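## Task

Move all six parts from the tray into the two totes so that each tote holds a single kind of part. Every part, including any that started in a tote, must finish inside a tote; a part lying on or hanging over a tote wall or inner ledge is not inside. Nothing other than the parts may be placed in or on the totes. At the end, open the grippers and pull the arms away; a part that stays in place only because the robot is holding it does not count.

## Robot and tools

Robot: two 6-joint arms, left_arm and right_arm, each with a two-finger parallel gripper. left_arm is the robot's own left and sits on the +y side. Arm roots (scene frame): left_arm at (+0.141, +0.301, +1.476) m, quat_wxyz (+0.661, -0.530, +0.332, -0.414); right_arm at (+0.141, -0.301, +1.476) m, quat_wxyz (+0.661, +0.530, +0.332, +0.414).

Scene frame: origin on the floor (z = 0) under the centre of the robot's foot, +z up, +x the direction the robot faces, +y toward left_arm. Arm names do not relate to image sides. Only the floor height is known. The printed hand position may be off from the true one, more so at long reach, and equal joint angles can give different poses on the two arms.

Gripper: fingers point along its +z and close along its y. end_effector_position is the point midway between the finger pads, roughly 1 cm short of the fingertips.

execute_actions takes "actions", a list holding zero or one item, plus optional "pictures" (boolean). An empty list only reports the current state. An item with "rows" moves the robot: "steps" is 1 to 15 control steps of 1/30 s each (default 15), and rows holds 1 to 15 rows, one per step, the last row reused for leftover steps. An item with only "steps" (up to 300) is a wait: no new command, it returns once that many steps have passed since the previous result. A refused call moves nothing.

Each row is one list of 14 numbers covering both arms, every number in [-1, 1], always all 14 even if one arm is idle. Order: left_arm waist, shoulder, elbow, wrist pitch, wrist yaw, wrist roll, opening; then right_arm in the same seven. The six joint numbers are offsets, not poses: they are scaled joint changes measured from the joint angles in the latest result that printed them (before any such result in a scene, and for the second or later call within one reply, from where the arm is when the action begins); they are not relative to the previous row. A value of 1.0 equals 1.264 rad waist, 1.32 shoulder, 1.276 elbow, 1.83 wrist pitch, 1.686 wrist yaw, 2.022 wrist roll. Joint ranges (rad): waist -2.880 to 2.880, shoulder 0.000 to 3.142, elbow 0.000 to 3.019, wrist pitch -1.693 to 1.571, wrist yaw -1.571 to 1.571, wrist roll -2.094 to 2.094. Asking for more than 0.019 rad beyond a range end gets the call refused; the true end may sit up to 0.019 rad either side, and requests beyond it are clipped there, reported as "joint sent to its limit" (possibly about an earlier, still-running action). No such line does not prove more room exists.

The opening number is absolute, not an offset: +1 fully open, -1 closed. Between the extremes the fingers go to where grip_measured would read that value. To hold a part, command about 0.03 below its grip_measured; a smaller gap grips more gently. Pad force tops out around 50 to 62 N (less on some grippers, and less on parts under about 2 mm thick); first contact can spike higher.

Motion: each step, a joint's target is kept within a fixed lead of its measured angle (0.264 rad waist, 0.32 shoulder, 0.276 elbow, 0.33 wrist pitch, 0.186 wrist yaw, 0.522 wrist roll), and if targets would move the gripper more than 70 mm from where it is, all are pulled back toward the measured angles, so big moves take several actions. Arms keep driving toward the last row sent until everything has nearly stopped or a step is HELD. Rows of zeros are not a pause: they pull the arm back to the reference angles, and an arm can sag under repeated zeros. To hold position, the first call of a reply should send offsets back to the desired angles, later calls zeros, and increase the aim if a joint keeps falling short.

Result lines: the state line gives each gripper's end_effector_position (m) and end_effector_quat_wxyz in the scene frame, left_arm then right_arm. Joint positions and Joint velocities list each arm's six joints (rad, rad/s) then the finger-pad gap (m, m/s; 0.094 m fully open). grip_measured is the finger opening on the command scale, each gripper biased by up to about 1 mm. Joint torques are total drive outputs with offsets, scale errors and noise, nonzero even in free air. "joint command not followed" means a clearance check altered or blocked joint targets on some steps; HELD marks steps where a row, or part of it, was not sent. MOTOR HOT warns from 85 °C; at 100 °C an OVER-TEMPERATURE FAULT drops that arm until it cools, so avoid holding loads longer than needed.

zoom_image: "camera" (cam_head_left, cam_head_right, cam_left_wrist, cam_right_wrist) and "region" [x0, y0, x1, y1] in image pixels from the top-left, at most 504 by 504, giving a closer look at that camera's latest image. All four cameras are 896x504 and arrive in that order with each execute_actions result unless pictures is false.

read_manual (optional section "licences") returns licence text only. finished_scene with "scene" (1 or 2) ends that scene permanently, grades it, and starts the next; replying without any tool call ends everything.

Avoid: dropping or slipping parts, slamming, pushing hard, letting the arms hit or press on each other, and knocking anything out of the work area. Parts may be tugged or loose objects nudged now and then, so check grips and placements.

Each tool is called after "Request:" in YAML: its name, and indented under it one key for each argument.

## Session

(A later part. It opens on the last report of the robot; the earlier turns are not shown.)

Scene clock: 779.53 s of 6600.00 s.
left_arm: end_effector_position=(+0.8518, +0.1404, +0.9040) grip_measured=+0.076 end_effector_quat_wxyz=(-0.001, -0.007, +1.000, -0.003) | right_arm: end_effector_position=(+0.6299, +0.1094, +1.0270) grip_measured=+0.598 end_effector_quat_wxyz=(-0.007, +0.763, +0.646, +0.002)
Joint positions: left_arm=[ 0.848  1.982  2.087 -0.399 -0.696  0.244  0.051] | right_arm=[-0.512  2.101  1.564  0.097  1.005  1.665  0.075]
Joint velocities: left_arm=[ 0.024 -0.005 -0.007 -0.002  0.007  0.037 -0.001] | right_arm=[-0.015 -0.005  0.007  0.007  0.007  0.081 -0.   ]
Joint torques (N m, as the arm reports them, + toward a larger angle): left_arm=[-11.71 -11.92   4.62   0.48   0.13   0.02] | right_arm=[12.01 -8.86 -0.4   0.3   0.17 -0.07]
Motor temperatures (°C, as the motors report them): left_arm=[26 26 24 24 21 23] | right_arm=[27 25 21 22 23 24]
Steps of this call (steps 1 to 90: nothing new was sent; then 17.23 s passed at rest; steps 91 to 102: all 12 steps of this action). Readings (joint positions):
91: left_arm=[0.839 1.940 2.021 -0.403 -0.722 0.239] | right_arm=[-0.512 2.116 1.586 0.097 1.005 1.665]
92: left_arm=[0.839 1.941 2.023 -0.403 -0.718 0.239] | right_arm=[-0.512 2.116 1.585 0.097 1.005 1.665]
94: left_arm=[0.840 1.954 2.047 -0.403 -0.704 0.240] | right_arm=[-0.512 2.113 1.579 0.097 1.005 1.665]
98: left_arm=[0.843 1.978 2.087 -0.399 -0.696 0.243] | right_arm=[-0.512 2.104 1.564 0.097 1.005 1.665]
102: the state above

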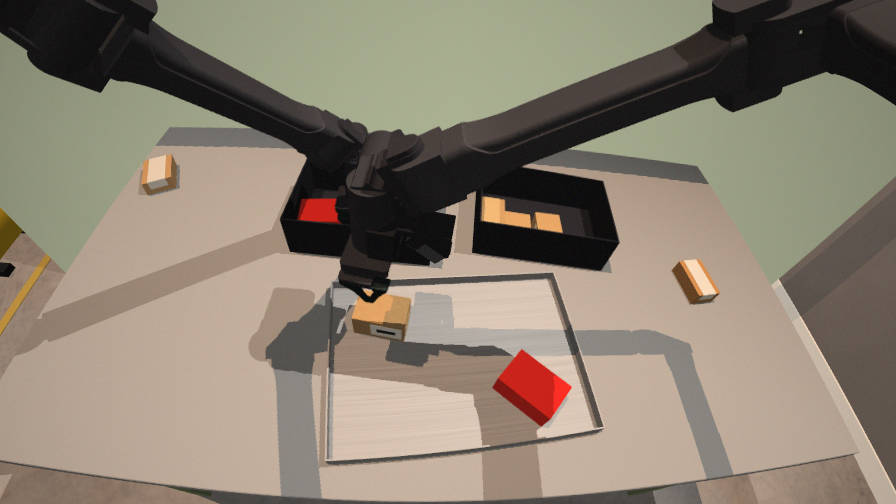

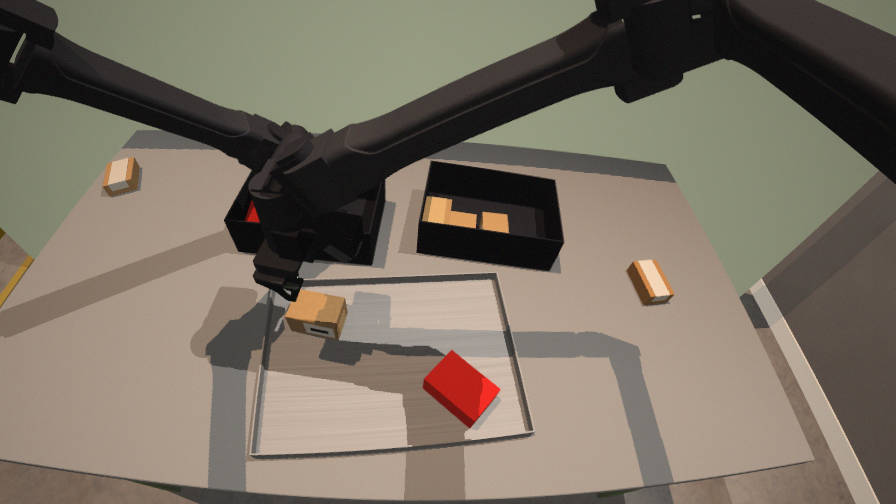

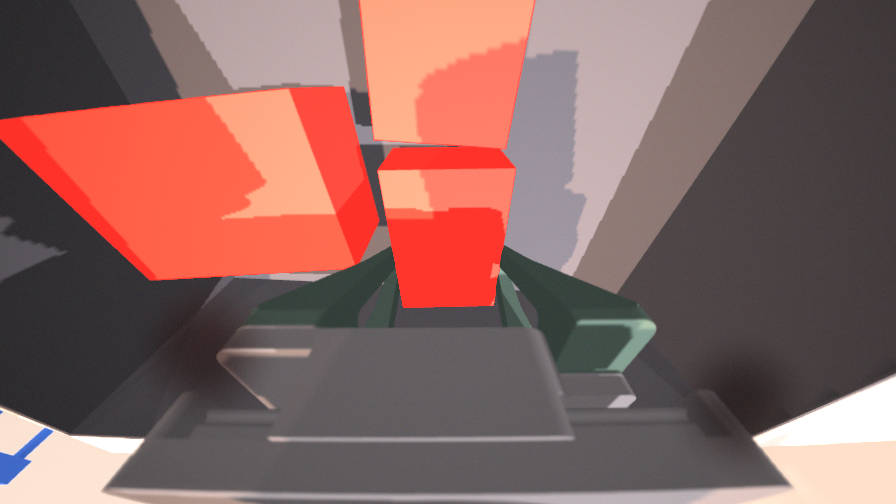

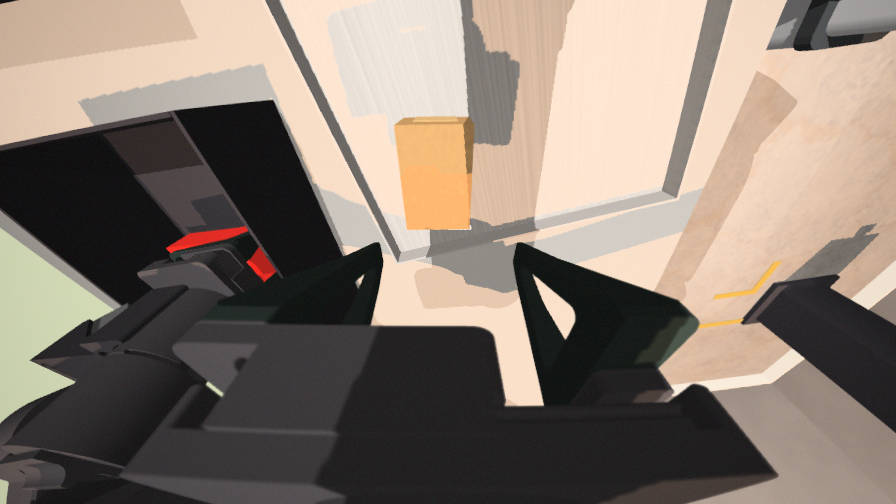

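Request:
execute_actions:
  actions:
    - {"rows": [[0.006,0,0,0,0,0,0.2,-0.015,0.004,0.008,0.001,-0.003,-0.004,0.6],[0.006,0,0,0,0,0,0.35,-0.023,0.01,0.018,0.003,-0.006,-0.008,0.6],[0.006,0,0,0,0,0,0.35,-0.03,0.016,0.028,0.004,-0.01,-0.011,0.6],[0.006,0,0,0,0,0,0.35,-0.037,0.022,0.039,0.006,-0.013,-0.015,0.6],[0.006,0,0,0,0,0,0.35,-0.044,0.029,0.05,0.007,-0.017,-0.019,0.6],[0.006,0,0,0,0,0,0.35,-0.051,0.035,0.061,0.009,-0.02,-0.022,0.6],[0.006,0,0,0,0,0,0.35,-0.058,0.041,0.072,0.01,-0.024,-0.026,0.6],[0.006,0,0,0,0,0,0.35,-0.064,0.047,0.083,0.012,-0.028,-0.029,0.6],[0.006,0,0,0,0,0,0.35,-0.069,0.054,0.094,0.013,-0.032,-0.033,0.6],[0.006,0,0,0,0,0,0.35,-0.073,0.061,0.106,0.015,-0.036,-0.037,0.6]], "steps": 15}

Scene clock: 787.53 s of 6600.00 s.
left_arm: end_effector_position=(+0.8513, +0.1412, +0.9031) grip_measured=+0.348 end_effector_quat_wxyz=(-0.002, -0.007, +1.000, -0.003) | right_arm: end_effector_position=(+0.6552, +0.0940, +0.9667) grip_measured=+0.598 end_effector_quat_wxyz=(+0.007, +0.772, +0.635, +0.003)
Joint positions: left_arm=[ 0.849  1.982  2.087 -0.399 -0.696  0.246  0.063] | right_arm=[-0.593  2.166  1.695  0.115  0.949  1.606  0.075]
Joint velocities: left_arm=[-0.005 -0.005 -0.002  0.022 -0.007 -0.022  0.   ] | right_arm=[-0.142  0.044 -0.007  0.007 -0.007 -0.081  0.   ]
Joint torques (N m, as the arm reports them, + toward a larger angle): left_arm=[-12.47 -12.27   3.    -0.19   0.04  -0.14] | right_arm=[12.43 -5.92  0.5   0.91 -0.01 -0.14]
Motor temperatures (°C, as the motors report them): left_arm=[26 26 24 24 21 23] | right_arm=[27 25 21 22 23 24]
Steps of this call (steps 1 to 15: the robot went on to your last target; steps 16 to 90: nothing new was sent; then 4.50 s passed at rest; steps 91 to 105: all 15 steps of this action). Readings (joint positions):
91: left_arm=[0.849 1.982 2.087 -0.399 -0.696 0.246] | right_arm=[-0.512 2.101 1.564 0.097 1.005 1.665]
92: left_arm=[0.849 1.982 2.087 -0.399 -0.696 0.246] | right_arm=[-0.512 2.101 1.565 0.097 1.003 1.663]
94: left_arm=[0.849 1.982 2.087 -0.399 -0.696 0.246] | right_arm=[-0.515 2.106 1.579 0.097 0.993 1.658]
98: left_arm=[0.849 1.982 2.087 -0.399 -0.696 0.246] | right_arm=[-0.535 2.133 1.639 0.103 0.968 1.638]
105: the state above

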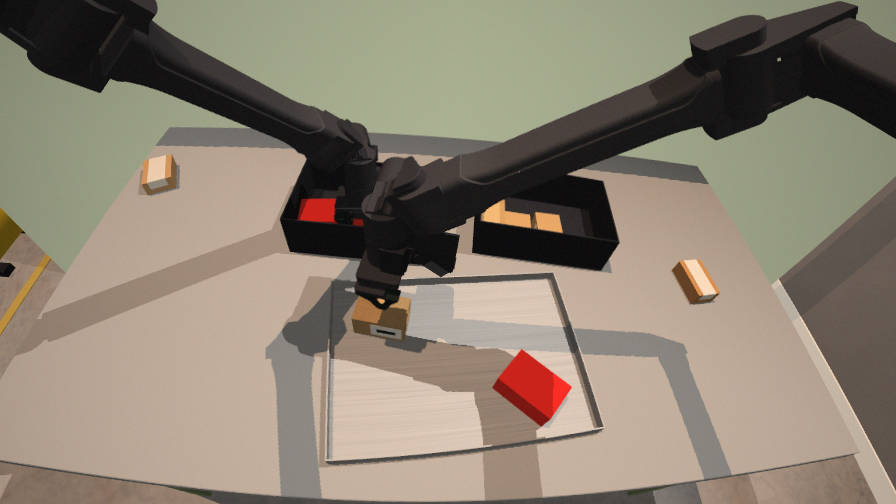

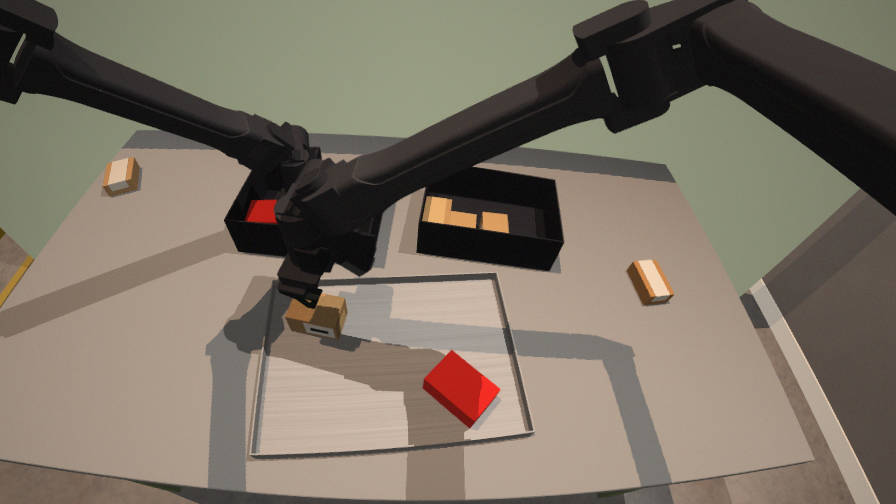

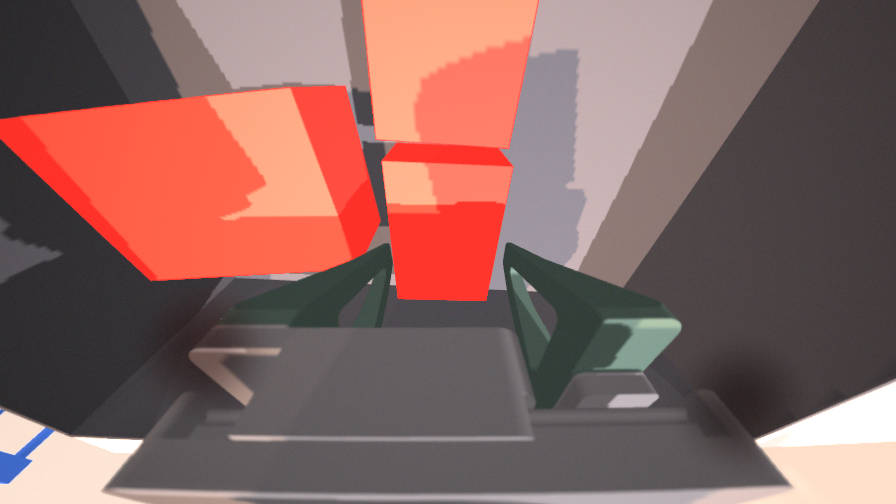

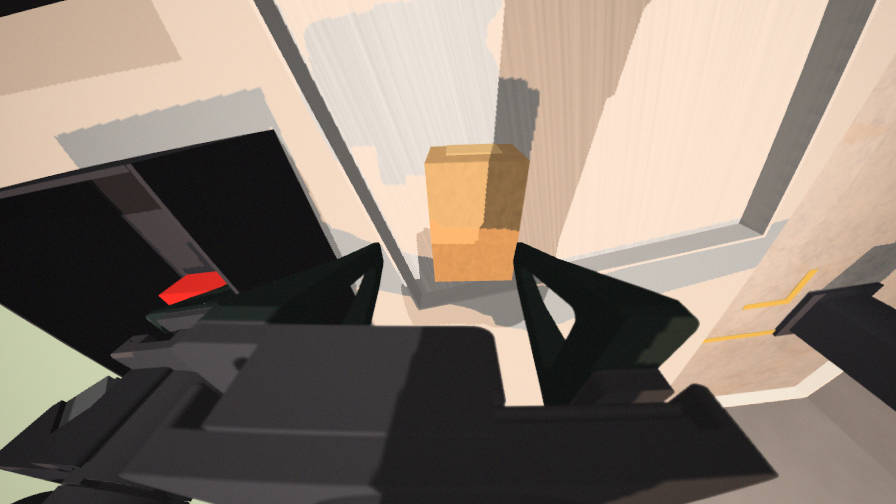

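Request:
execute_actions:
  actions:
    - {"steps": 8}

Scene clock: 789.27 s of 6600.00 s.
left_arm: end_effector_position=(+0.8513, +0.1412, +0.9031) grip_measured=+0.348 end_effector_quat_wxyz=(-0.002, -0.007, +1.000, -0.003) | right_arm: end_effector_position=(+0.6521, +0.0917, +0.9623) grip_measured=+0.598 end_effector_quat_wxyz=(+0.007, +0.769, +0.639, -0.001)
Joint positions: left_arm=[ 0.849  1.982  2.087 -0.399 -0.696  0.246  0.063] | right_arm=[-0.599  2.169  1.695  0.115  0.948  1.597  0.075]
Joint velocities: left_arm=[ 0.005 -0.005  0.017 -0.012 -0.007 -0.007  0.001] | right_arm=[-0.005 -0.005  0.007 -0.012  0.051  0.051 -0.001]
Joint torques (N m, as the arm reports them, + toward a larger angle): left_arm=[-12.42 -12.14   3.03  -0.19   0.04  -0.14] | right_arm=[13.02 -6.15  0.44  0.71  0.01 -0.14]
Motor temperatures (°C, as the motors report them): left_arm=[26 26 24 24 21 23] | right_arm=[27 25 21 22 23 24]
Steps of this call (steps 1 to 15: the robot went on to your last target; steps 16 to 52: nothing new was sent). Readings (joint positions):
1: left_arm=[0.849 1.982 2.087 -0.399 -0.696 0.246] | right_arm=[-0.597 2.167 1.695 0.115 0.949 1.604]
2: left_arm=[0.849 1.982 2.087 -0.399 -0.696 0.246] | right_arm=[-0.599 2.168 1.695 0.115 0.949 1.603]
4: left_arm=[0.849 1.982 2.087 -0.399 -0.696 0.246] | right_arm=[-0.599 2.169 1.695 0.115 0.949 1.601]
8: left_arm=[0.849 1.982 2.087 -0.399 -0.696 0.246] | right_arm=[-0.599 2.169 1.695 0.115 0.948 1.599]
52: the state above
All arms were judged still, so your last target was given up. Only a new action makes them travel on or press farther. Fingers that are still opening or closing keep moving.

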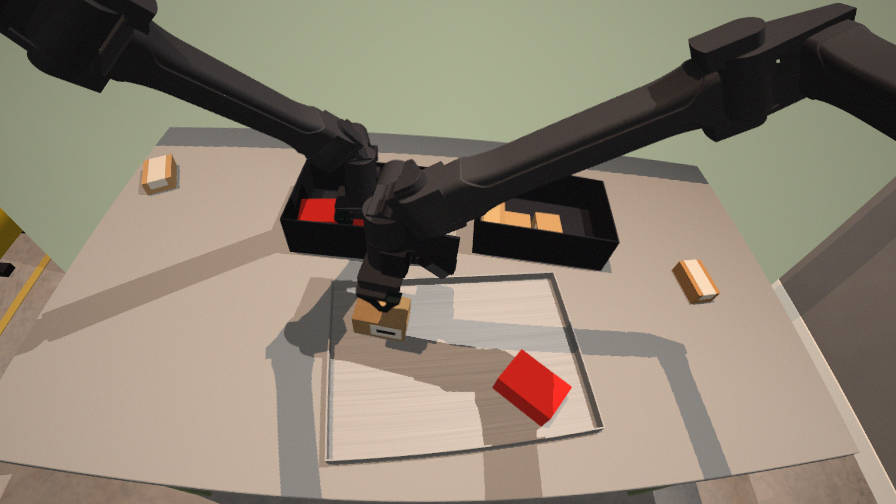

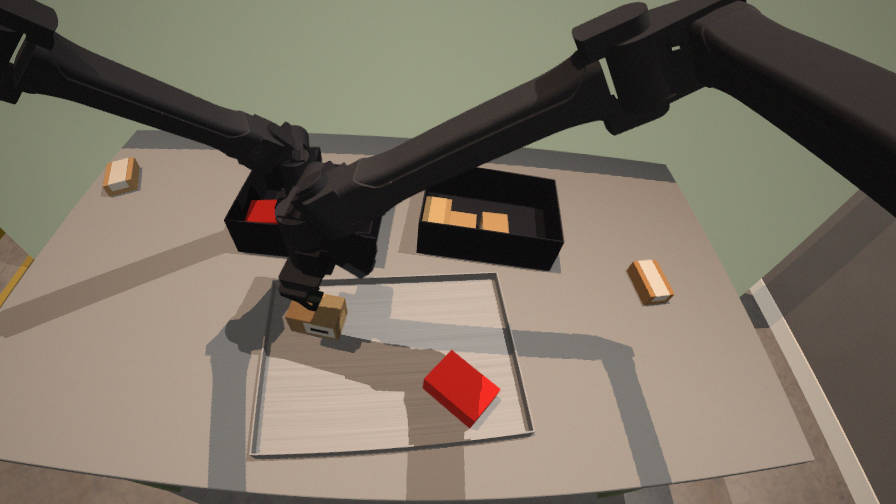

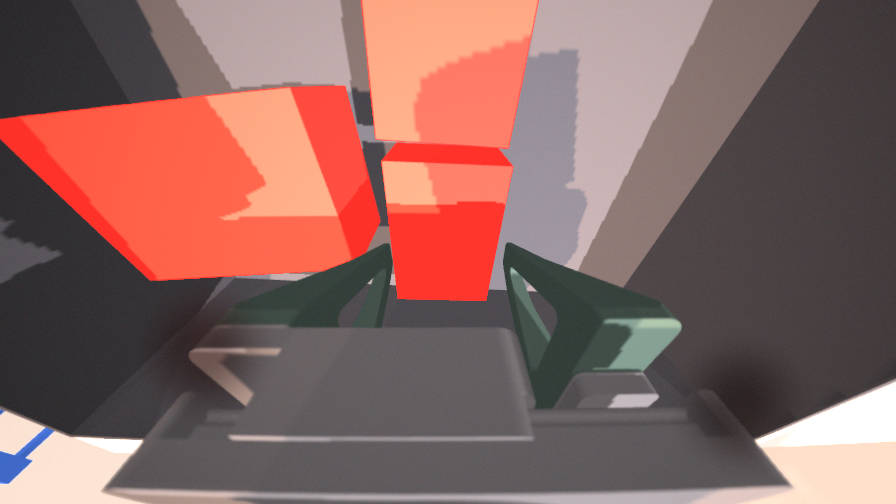

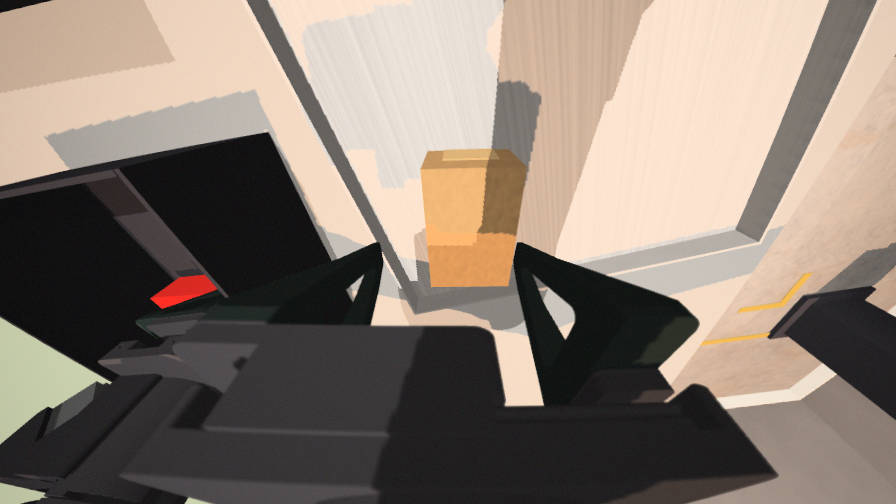

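Request:
execute_actions:
  actions:
    - {"rows": [[-0.015,0,0,0,0,0,0.35,0,0.004,0,0.001,-0.001,-0.003,0.6],[-0.024,-0.005,-0.006,0,-0.002,0,0.35,0,0.008,0,0.002,-0.002,-0.007,0.6],[-0.032,-0.016,-0.019,0,-0.007,-0.002,0.35,0,0.012,0,0.003,-0.003,-0.011,0.6],[-0.04,-0.03,-0.035,0,-0.013,-0.003,0.35,0,0.016,0,0.004,-0.004,-0.015,0.6],[-0.048,-0.044,-0.052,0,-0.019,-0.005,0.35,0,0.02,0,0.005,-0.005,-0.019,0.6],[-0.056,-0.058,-0.069,0,-0.025,-0.006,0.35,0,0.024,0,0.006,-0.006,-0.023,0.6],[-0.065,-0.073,-0.086,0,-0.031,-0.008,0.35,0,0.028,0,0.007,-0.007,-0.026,0.6],[-0.073,-0.088,-0.104,0,-0.037,-0.009,0.35,0,0.028,0,0.007,-0.007,-0.026,0.6],[-0.082,-0.103,-0.122,0,-0.043,-0.011,0.35,0,0.028,0,0.007,-0.007,-0.026,0.6],[-0.09,-0.118,-0.14,0,-0.05,-0.012,0.35,0,0.028,0,0.007,-0.007,-0.026,0.6],[-0.099,-0.133,-0.157,0,-0.056,-0.014,0.35,0,0.028,0,0.007,-0.007,-0.026,0.6],[-0.107,-0.148,-0.175,0,-0.062,-0.015,0.35,0,0.028,0,0.007,-0.007,-0.026,0.6],[-0.115,-0.163,-0.192,0,-0.068,-0.017,0.35,0,0.028,0,0.007,-0.007,-0.026,0.6],[-0.123,-0.178,-0.21,0,-0.075,-0.018,0.35,0,0.028,0,0.007,-0.007,-0.026,0.6],[-0.131,-0.192,-0.227,0,-0.081,-0.02,0.35,0,0.028,0,0.007,-0.007,-0.026,0.6]], "steps": 15}

Scene clock: 799.33 s of 6600.00 s.
left_arm: end_effector_position=(+0.8313, +0.1242, +0.9956) grip_measured=+0.348 end_effector_quat_wxyz=(-0.018, +0.026, +1.000, +0.002) | right_arm: end_effector_position=(+0.6339, +0.1026, +0.9572) grip_measured=+0.598 end_effector_quat_wxyz=(-0.001, +0.749, +0.663, -0.003)
Joint positions: left_arm=[ 0.736  1.804  1.834 -0.399 -0.821  0.233  0.063] | right_arm=[-0.599  2.198  1.695  0.118  0.942  1.556  0.075]
Joint velocities: left_arm=[-0.474 -0.689 -0.618  0.002 -0.3   -0.081 -0.   ] | right_arm=[ 0.005  0.034 -0.012 -0.017 -0.051  0.022 -0.   ]
Joint torques (N m, as the arm reports them, + toward a larger angle): left_arm=[-14.54 -13.17   2.58  -0.31  -0.07  -0.31] | right_arm=[13.33 -6.17 -0.01  0.73  0.   -0.15]
Motor temperatures (°C, as the motors report them): left_arm=[26 26 24 24 21 23] | right_arm=[27 25 21 22 23 24]
Steps of this call (steps 1 to 90: nothing new was sent; then 6.57 s passed at rest; steps 91 to 105: all 15 steps of this action). Readings (joint positions):
91: left_arm=[0.849 1.982 2.087 -0.399 -0.696 0.246] | right_arm=[-0.599 2.169 1.695 0.115 0.948 1.597]
92: left_arm=[0.849 1.982 2.087 -0.399 -0.697 0.246] | right_arm=[-0.599 2.169 1.695 0.115 0.948 1.596]
94: left_arm=[0.848 1.978 2.076 -0.399 -0.708 0.246] | right_arm=[-0.599 2.170 1.695 0.115 0.948 1.591]
98: left_arm=[0.829 1.934 1.993 -0.399 -0.748 0.245] | right_arm=[-0.599 2.176 1.695 0.117 0.943 1.570]
105: the state above

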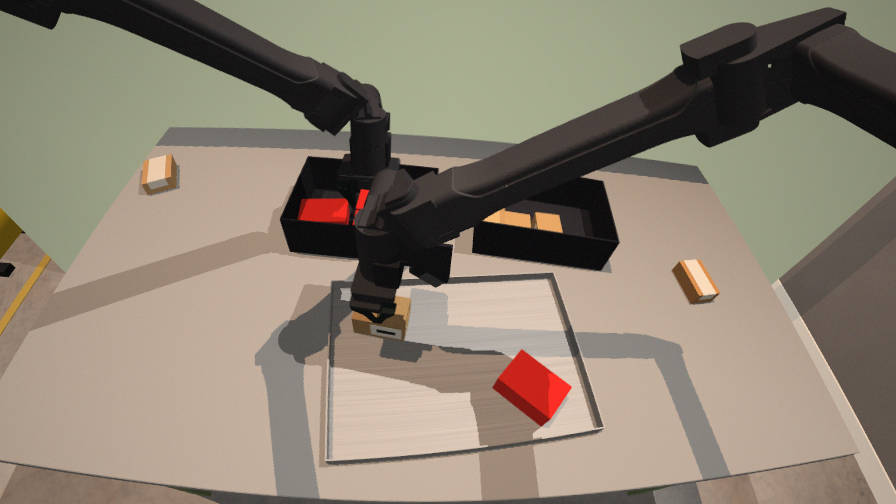

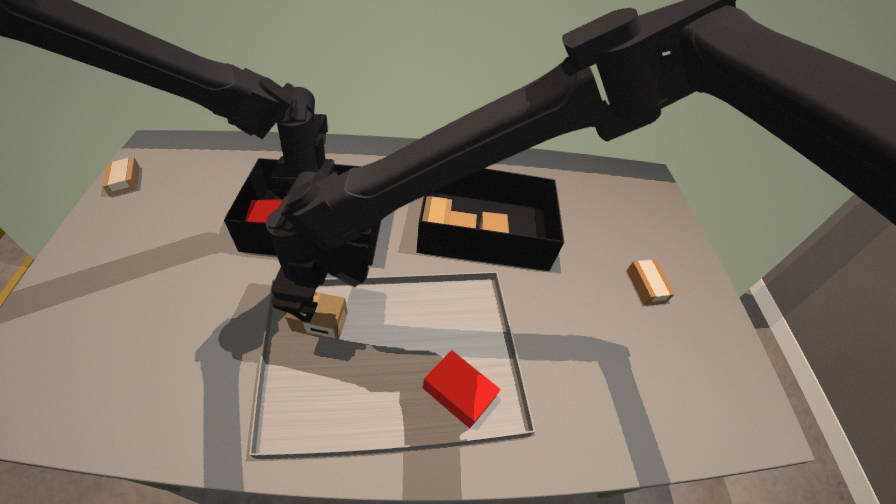

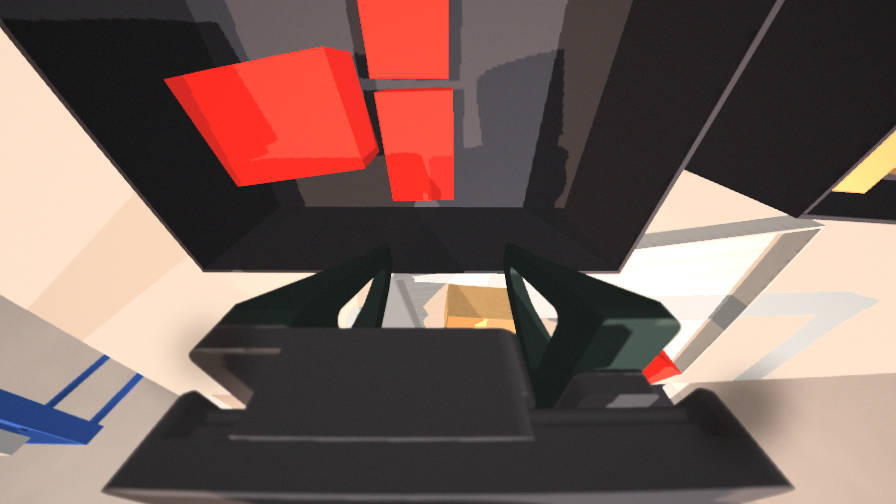

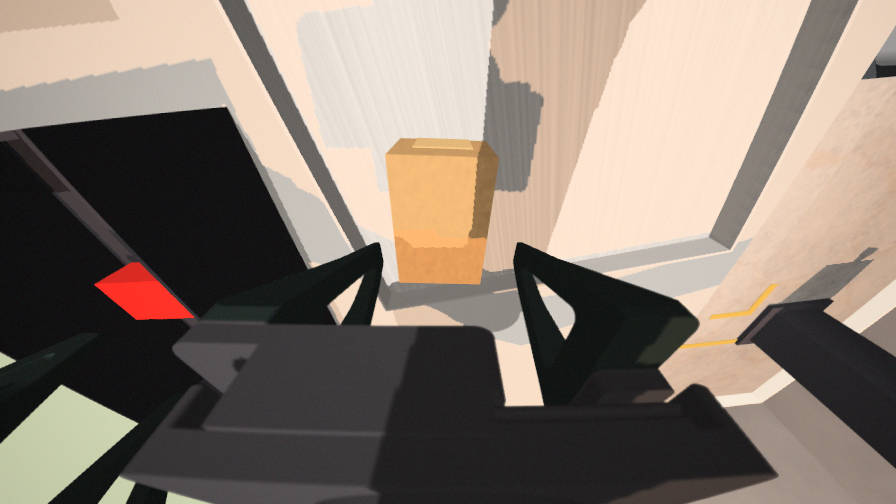

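Request:
execute_actions:
  actions:
    - {"rows": [[-0.015,-0.02,-0.012,0,-0.003,-0.004,0.35,-0.006,0.012,0.006,0,-0.003,-0.002,0.6],[-0.027,-0.038,-0.02,0,-0.005,-0.008,0.35,-0.011,0.02,0.016,0,-0.006,-0.004,0.6],[-0.036,-0.05,-0.026,0,-0.007,-0.012,0.35,-0.016,0.027,0.027,0,-0.009,-0.006,0.6],[-0.042,-0.058,-0.029,0,-0.007,-0.014,0.35,-0.021,0.034,0.038,0,-0.013,-0.008,0.6],[-0.042,-0.058,-0.029,0,-0.007,-0.014,0.35,-0.026,0.041,0.049,0,-0.016,-0.01,0.6],[-0.042,-0.058,-0.029,0,-0.007,-0.014,0.35,-0.031,0.048,0.06,0,-0.019,-0.012,0.6],[-0.042,-0.058,-0.029,0,-0.007,-0.014,0.35,-0.036,0.055,0.071,0,-0.022,-0.014,0.6],[-0.042,-0.058,-0.029,0,-0.007,-0.014,0.35,-0.041,0.062,0.082,0,-0.026,-0.017,0.6],[-0.042,-0.058,-0.029,0,-0.007,-0.014,0.35,-0.045,0.068,0.092,0,-0.029,-0.019,0.6],[-0.042,-0.058,-0.029,0,-0.007,-0.014,0.35,-0.048,0.072,0.101,0,-0.032,-0.021,0.6],[-0.042,-0.058,-0.029,0,-0.007,-0.014,0.35,-0.05,0.074,0.108,0,-0.034,-0.022,0.6]], "steps": 15}

Request:
execute_actions:
  actions:
    - {"steps": 6}

Scene clock: 807.20 s of 6600.00 s.
left_arm: end_effector_position=(+0.8551, +0.1241, +1.0414) grip_measured=+0.348 end_effector_quat_wxyz=(+0.005, +0.012, +1.000, -0.013) | right_arm: end_effector_position=(+0.6415, +0.1148, +0.9177) grip_measured=+0.598 end_effector_quat_wxyz=(-0.001, +0.752, +0.659, +0.009)
Joint positions: left_arm=[ 0.683  1.733  1.799 -0.399 -0.83   0.22   0.063] | right_arm=[-0.635  2.285  1.824  0.118  0.889  1.525  0.075]
Joint velocities: left_arm=[ 0.015 -0.005 -0.012  0.012  0.007 -0.022  0.   ] | right_arm=[-0.132  0.044  0.012  0.002  0.007 -0.007 -0.001]
Joint torques (N m, as the arm reports them, + toward a larger angle): left_arm=[-12.55 -11.07   2.5   -0.23  -0.01  -0.28] | right_arm=[11.89 -6.7   0.76  0.44 -0.01 -0.16]
Motor temperatures (°C, as the motors report them): left_arm=[26 26 24 24 21 23] | right_arm=[27 25 21 22 23 24]
Steps of this call (steps 1 to 30: the robot went on to your last target; steps 31 to 90: nothing new was sent; then 4.37 s passed at rest; steps 91 to 105: all 15 steps of this action). Readings (joint positions):
91: left_arm=[0.683 1.727 1.802 -0.399 -0.830 0.220] | right_arm=[-0.599 2.199 1.695 0.118 0.942 1.552]
92: left_arm=[0.683 1.729 1.805 -0.399 -0.830 0.220] | right_arm=[-0.599 2.200 1.696 0.118 0.940 1.552]
94: left_arm=[0.683 1.733 1.803 -0.399 -0.830 0.220] | right_arm=[-0.599 2.209 1.713 0.118 0.931 1.551]
98: left_arm=[0.683 1.733 1.799 -0.399 -0.830 0.220] | right_arm=[-0.604 2.243 1.771 0.118 0.908 1.543]
105: the state above

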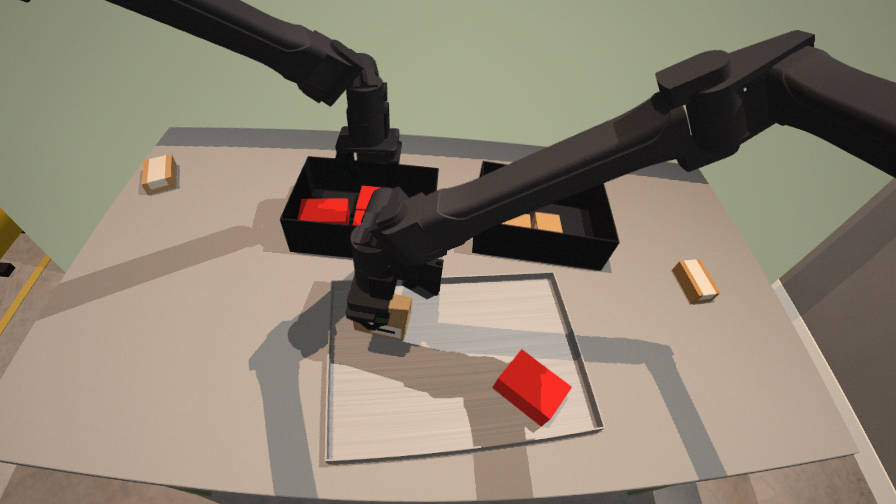

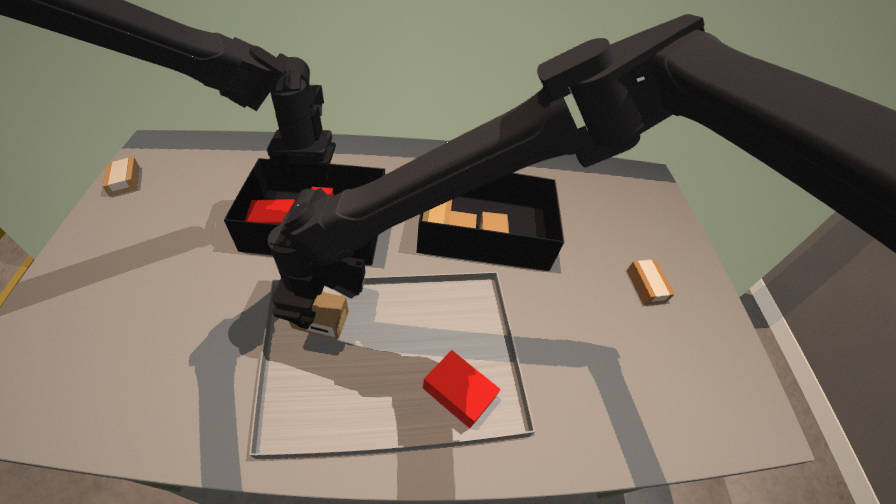

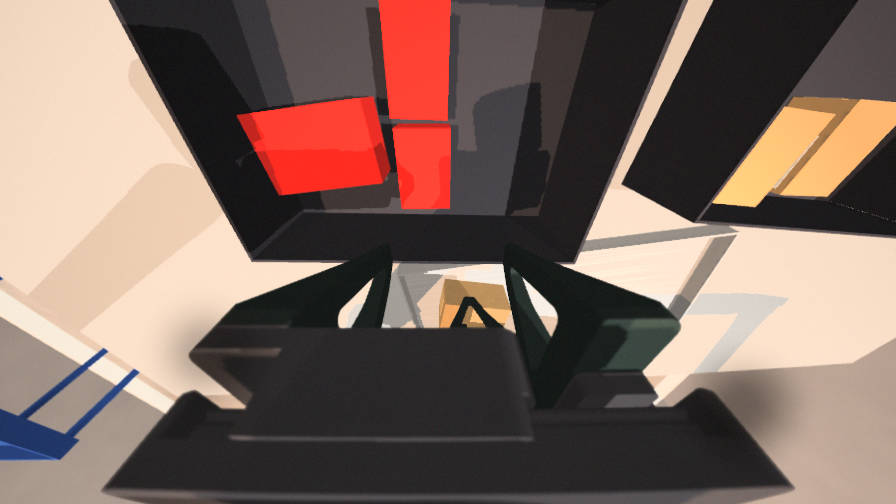

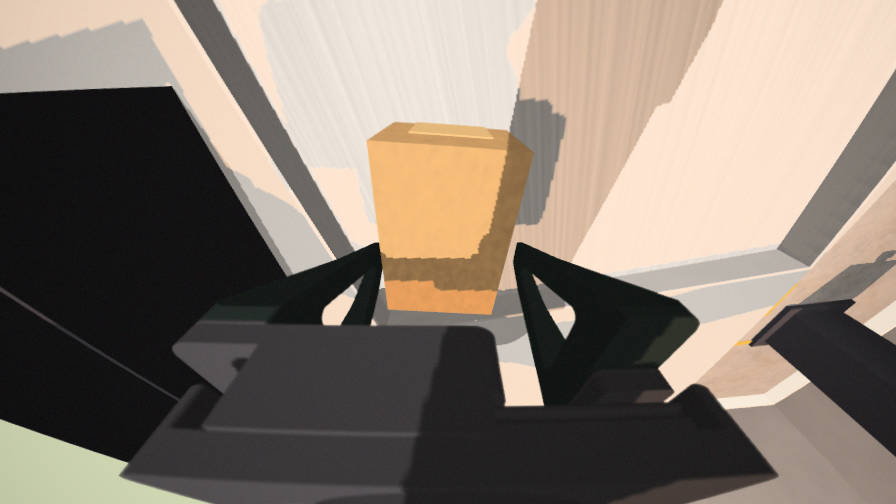

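Scene clock: 807.40 s of 6600.00 s.
left_arm: end_effector_position=(+0.8551, +0.1241, +1.0414) grip_measured=+0.348 end_effector_quat_wxyz=(+0.005, +0.012, +1.000, -0.013) | right_arm: end_effector_position=(+0.6384, +0.1083, +0.9106) grip_measured=+0.598 end_effector_quat_wxyz=(+0.001, +0.751, +0.661, +0.003)
Joint positions: left_arm=[ 0.683  1.733  1.799 -0.399 -0.83   0.22   0.063] | right_arm=[-0.647  2.287  1.824  0.118  0.889  1.52   0.075]
Joint velocities: left_arm=[ 0.005 -0.005  0.002 -0.002  0.007  0.037 -0.002] | right_arm=[-0.005 -0.015 -0.007  0.002 -0.037 -0.007 -0.   ]
Joint torques (N m, as the arm reports them, + toward a larger angle): left_arm=[-12.57 -11.27   2.53  -0.25  -0.01  -0.29] | right_arm=[13.08 -6.52  0.69  0.41  0.   -0.11]
Motor temperatures (°C, as the motors report them): left_arm=[26 26 24 24 21 23] | right_arm=[27 25 21 22 23 24]
Steps of this call (steps 1 to 6: the robot went on to your last target). Readings (joint positions):
1: left_arm=[0.683 1.733 1.799 -0.399 -0.830 0.220] | right_arm=[-0.639 2.287 1.824 0.118 0.889 1.523]
2: left_arm=[0.683 1.733 1.799 -0.399 -0.830 0.220] | right_arm=[-0.642 2.287 1.824 0.118 0.889 1.523]
4: left_arm=[0.683 1.733 1.799 -0.399 -0.830 0.220] | right_arm=[-0.646 2.287 1.824 0.118 0.889 1.521]
6: the state above

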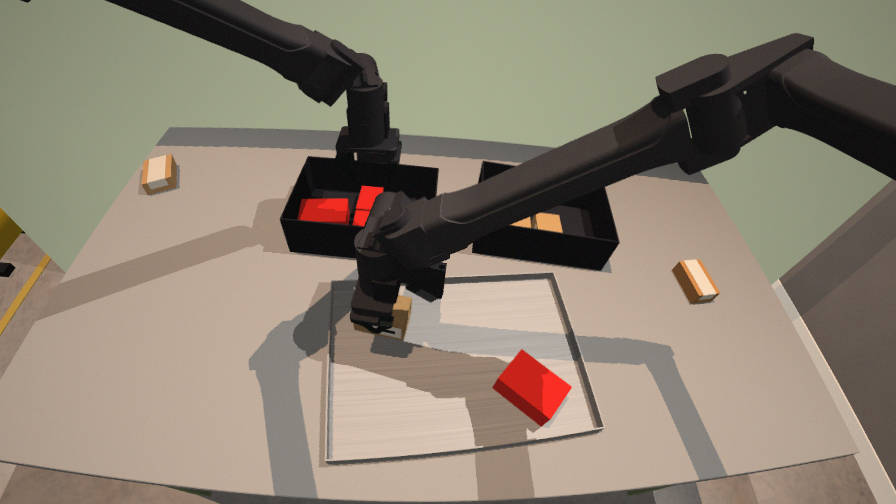

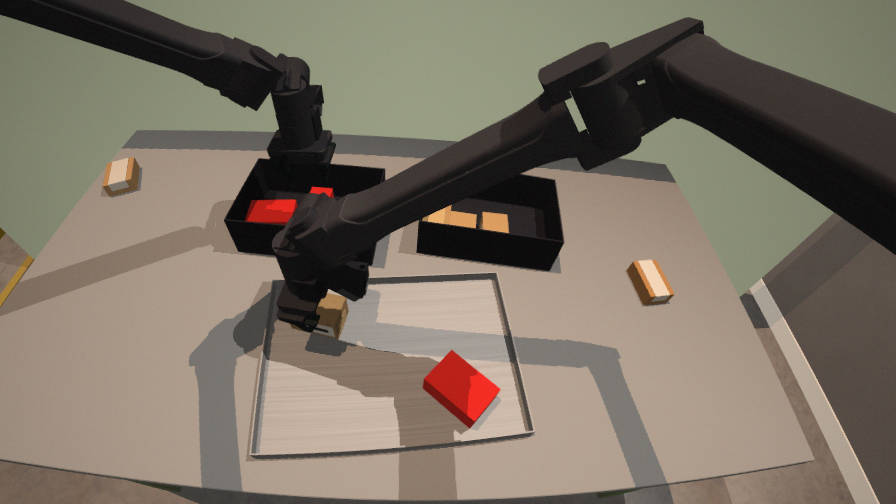

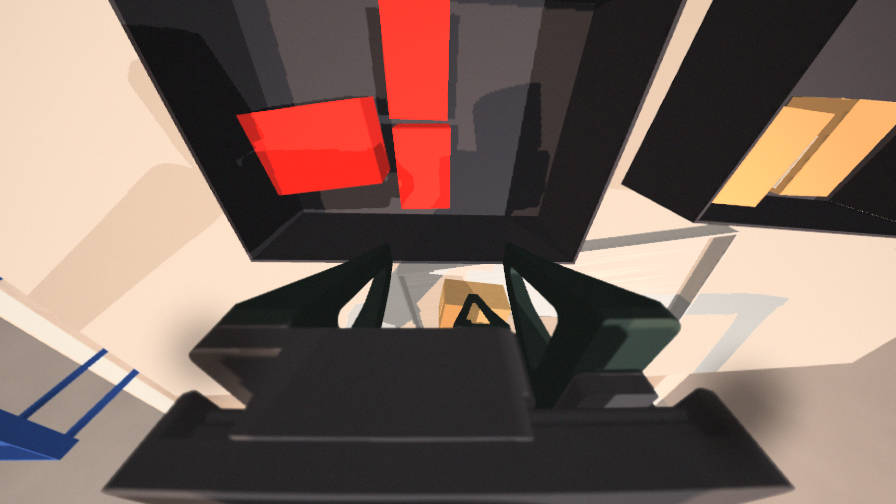

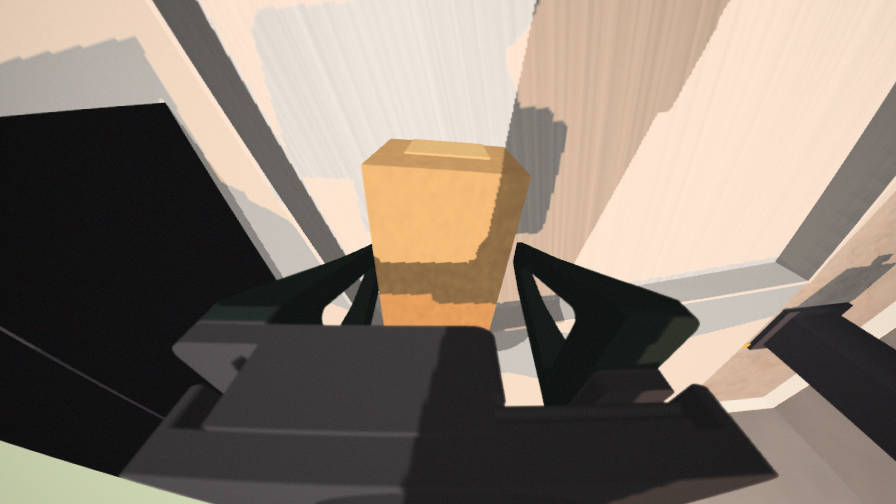

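Request:
execute_actions:
  actions:
    - {"rows": [[0,0,0,0,0,0,0.35,-0.008,0,0,0,0,0,0.6],[0,0,0,0,0,0,0.35,-0.014,0.002,0.002,0,0,0,0.6],[0,0,0,0,0,0,0.35,-0.018,0.003,0.004,0,0,0,0.55],[0,0,0,0,0,0,0.35,-0.018,0.003,0.004,0,0,0,0.45],[0,0,0,0,0,0,0.35,-0.018,0.003,0.004,0,0,0,0.35],[0,0,0,0,0,0,0.35,-0.018,0.003,0.004,0,0,0,0.28],[0,0,0,0,0,0,0.35,-0.018,0.003,0.004,0,0,0,0.22],[0,0,0,0,0,0,0.35,-0.018,0.003,0.004,0,0,0,0.18]], "steps": 15}

Scene clock: 809.73 s of 6600.00 s.
left_arm: end_effector_position=(+0.8551, +0.1241, +1.0414) grip_measured=+0.348 end_effector_quat_wxyz=(+0.005, +0.012, +1.000, -0.013) | right_arm: end_effector_position=(+0.6384, +0.1083, +0.9106) grip_measured=+0.319 end_effector_quat_wxyz=(+0.001, +0.750, +0.661, +0.003)
Joint positions: left_arm=[ 0.683  1.733  1.799 -0.399 -0.83   0.22   0.063] | right_arm=[-0.647  2.287  1.824  0.118  0.889  1.519  0.062]
Joint velocities: left_arm=[-0.005 -0.015 -0.007 -0.037 -0.081 -0.066  0.002] | right_arm=[-0.005  0.005 -0.002  0.017  0.007 -0.051  0.   ]
Joint torques (N m, as the arm reports them, + toward a larger angle): left_arm=[-12.61 -10.68   2.7   -0.23   0.06  -0.13] | right_arm=[12.16 -6.77  0.44  0.34  0.18 -0.06]
Motor temperatures (°C, as the motors report them): left_arm=[26 26 24 24 21 23] | right_arm=[27 25 21 22 23 24]
Steps of this call (steps 1 to 30: the robot went on to your last target; steps 31 to 55: nothing new was sent; steps 56 to 70: all 15 steps of this action). Readings (joint positions):
56: left_arm=[0.683 1.733 1.799 -0.399 -0.830 0.220] | right_arm=[-0.647 2.287 1.824 0.118 0.889 1.519]
57: left_arm=[0.683 1.733 1.799 -0.399 -0.830 0.220] | right_arm=[-0.647 2.287 1.824 0.118 0.889 1.519]
59: left_arm=[0.683 1.733 1.799 -0.399 -0.830 0.220] | right_arm=[-0.647 2.287 1.824 0.118 0.889 1.519]
63: left_arm=[0.683 1.733 1.799 -0.399 -0.830 0.220] | right_arm=[-0.647 2.287 1.824 0.118 0.889 1.519]
70: the state above

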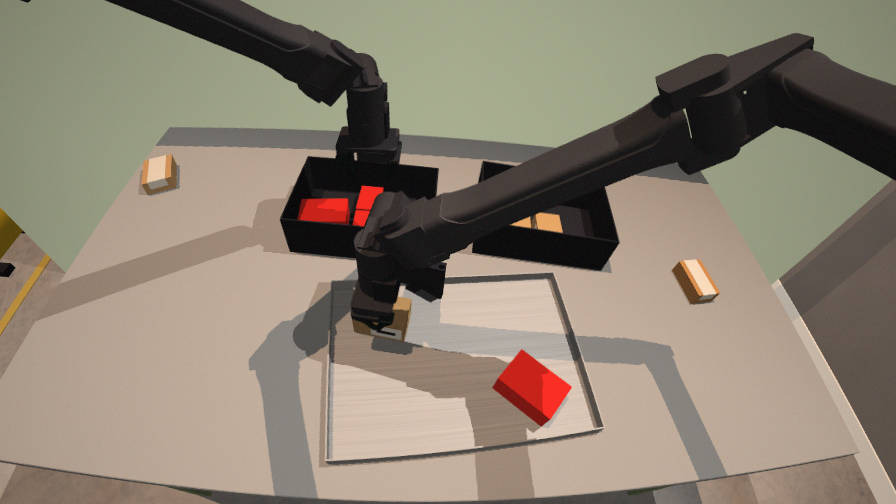

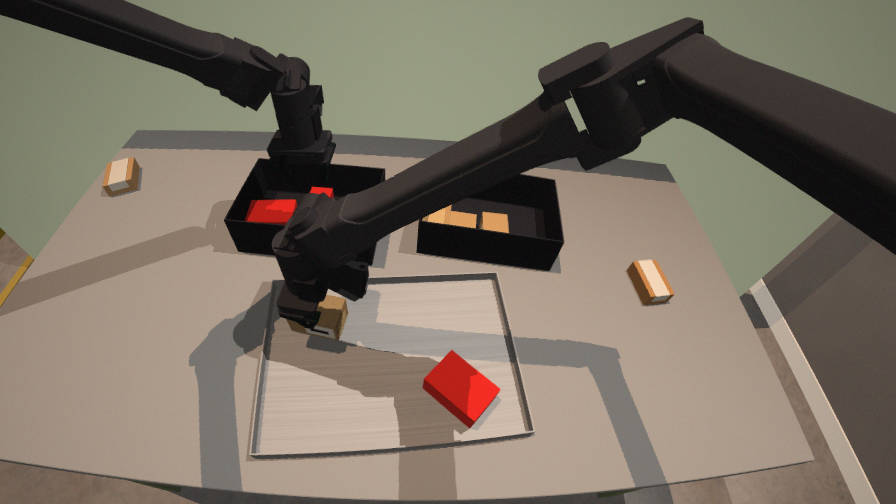

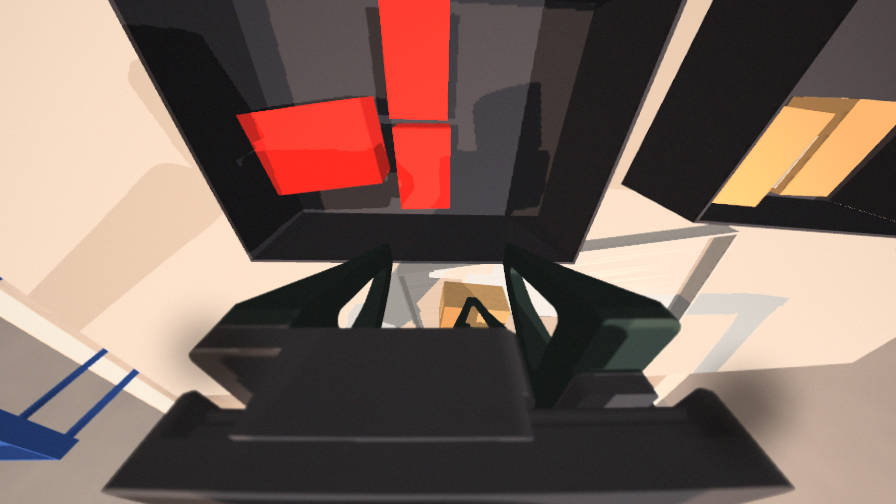

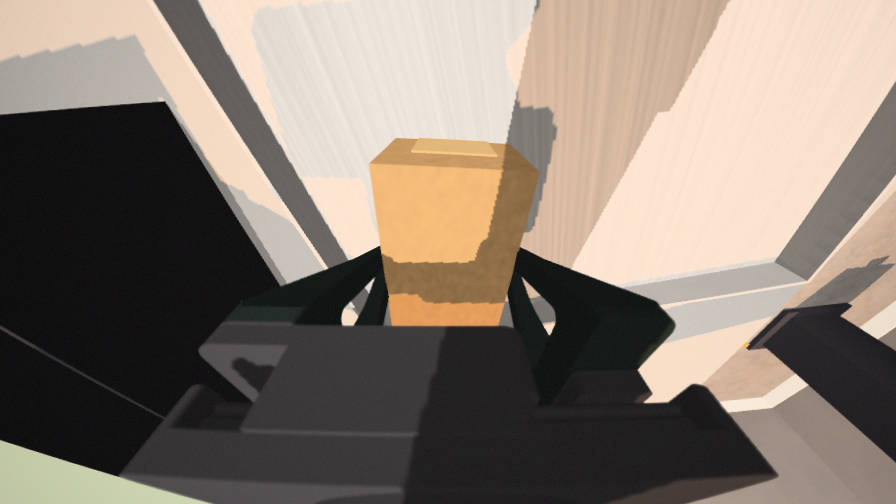

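Request:
execute_actions:
  actions:
    - {"rows": [[0,0,0,0,0,0,0.35,0,0,0,0,0,0,0.2]], "steps": 5}
  pictures: false

Scene clock: 810.80 s of 6600.00 s.
left_arm: end_effector_position=(+0.8551, +0.1241, +1.0414) grip_measured=+0.348 end_effector_quat_wxyz=(+0.005, +0.012, +1.000, -0.013) | right_arm: end_effector_position=(+0.6384, +0.1083, +0.9106) grip_measured=+0.319 end_effector_quat_wxyz=(+0.001, +0.750, +0.661, +0.003)
Joint positions: left_arm=[ 0.683  1.733  1.799 -0.399 -0.83   0.22   0.063] | right_arm=[-0.647  2.287  1.824  0.118  0.889  1.519  0.062]
Joint velocities: left_arm=[-0.015 -0.005  0.007  0.002  0.11   0.007  0.   ] | right_arm=[ 0.005  0.005  0.007  0.002 -0.066 -0.081 -0.   ]
Joint torques (N m, as the arm reports them, + toward a larger angle): left_arm=[-12.69 -10.75   2.71  -0.21   0.07  -0.12] | right_arm=[13.44 -7.15  0.01  0.37  0.17 -0.09]
Motor temperatures (°C, as the motors report them): left_arm=[26 26 24 24 21 23] | right_arm=[27 25 21 22 23 24]
Steps of this call (steps 1 to 15: the robot went on to your last target; steps 16 to 27: nothing new was sent; steps 28 to 32: all 5 steps of this action). Readings (joint positions):
28: left_arm=[0.683 1.733 1.799 -0.399 -0.830 0.220] | right_arm=[-0.647 2.287 1.824 0.118 0.889 1.519]
29: left_arm=[0.683 1.733 1.799 -0.399 -0.830 0.220] | right_arm=[-0.647 2.287 1.824 0.118 0.889 1.519]
31: left_arm=[0.683 1.733 1.799 -0.399 -0.830 0.220] | right_arm=[-0.647 2.287 1.824 0.118 0.889 1.519]
32: the state above

Request:
execute_actions:
  actions:
    - {"rows": [[0,0,0,0,0,0,0.35,0.012,0,0,0,0,0,0.27],[0,0,0,0,0,0,0.35,0.022,-0.004,-0.006,0,0.002,0.002,0.27],[0,0,0,0,0,0,0.35,0.031,-0.013,-0.019,-0.001,0.006,0.005,0.27],[0,0,0,0,0,0,0.35,0.039,-0.024,-0.034,-0.002,0.011,0.009,0.27],[0,0,0,0,0,0,0.35,0.047,-0.035,-0.05,-0.003,0.017,0.013,0.27],[0,0,0,0,0,0,0.35,0.055,-0.046,-0.066,-0.004,0.022,0.017,0.27],[0,0,0,0,0,0,0.35,0.064,-0.057,-0.082,-0.005,0.028,0.021,0.27],[0,0,0,0,0,0,0.35,0.072,-0.068,-0.098,-0.006,0.033,0.025,0.27],[0,0,0,0,0,0,0.35,0.081,-0.079,-0.114,-0.007,0.039,0.029,0.27],[0,0,0,0,0,0,0.35,0.089,-0.09,-0.13,-0.008,0.044,0.033,0.27],[0,0,0,0,0,0,0.35,0.097,-0.101,-0.146,-0.009,0.05,0.037,0.27],[0,0,0,0,0,0,0.35,0.105,-0.112,-0.162,-0.01,0.055,0.041,0.27],[0,0,0,0,0,0,0.35,0.113,-0.123,-0.178,-0.01,0.06,0.045,0.27],[0,0,0,0,0,0,0.35,0.121,-0.133,-0.192,-0.011,0.065,0.048,0.27],[0,0,0,0,0,0,0.35,0.129,-0.141,-0.204,-0.011,0.069,0.05,0.27]], "steps": 15}
  pictures: false

Scene clock: 825.23 s of 6600.00 s.
left_arm: end_effector_position=(+0.8551, +0.1241, +1.0414) grip_measured=+0.348 end_effector_quat_wxyz=(+0.005, +0.012, +1.000, -0.013) | right_arm: end_effector_position=(+0.6065, +0.0975, +0.9758) grip_measured=+0.319 end_effector_quat_wxyz=(-0.002, +0.738, +0.675, -0.025)
Joint positions: left_arm=[ 0.683  1.733  1.799 -0.399 -0.83   0.22   0.063] | right_arm=[-0.581  2.169  1.61   0.11   0.989  1.58   0.062]
Joint velocities: left_arm=[-0.005 -0.005  0.007  0.012 -0.037  0.037  0.   ] | right_arm=[ 0.347 -0.396 -0.505 -0.027  0.212  0.212  0.   ]
Joint torques (N m, as the arm reports them, + toward a larger angle): left_arm=[-12.55 -10.73   2.72  -0.22   0.05  -0.12] | right_arm=[17.42 -9.34 -0.83 -0.04  0.39  0.03]
Motor temperatures (°C, as the motors report them): left_arm=[26 26 24 24 21 23] | right_arm=[27 25 21 22 23 24]
Steps of this call (steps 1 to 15: the robot went on to your last target; steps 16 to 90: nothing new was sent; then 10.93 s passed at rest; steps 91 to 105: all 15 steps of this action). Readings (joint positions):
91: left_arm=[0.683 1.733 1.799 -0.399 -0.830 0.220] | right_arm=[-0.647 2.287 1.824 0.118 0.889 1.519]
92: left_arm=[0.683 1.733 1.799 -0.399 -0.830 0.220] | right_arm=[-0.647 2.287 1.824 0.118 0.889 1.519]
94: left_arm=[0.683 1.733 1.799 -0.399 -0.830 0.220] | right_arm=[-0.647 2.285 1.818 0.118 0.894 1.521]
98: left_arm=[0.683 1.733 1.799 -0.399 -0.830 0.220] | right_arm=[-0.640 2.252 1.745 0.117 0.931 1.538]
105: the state above


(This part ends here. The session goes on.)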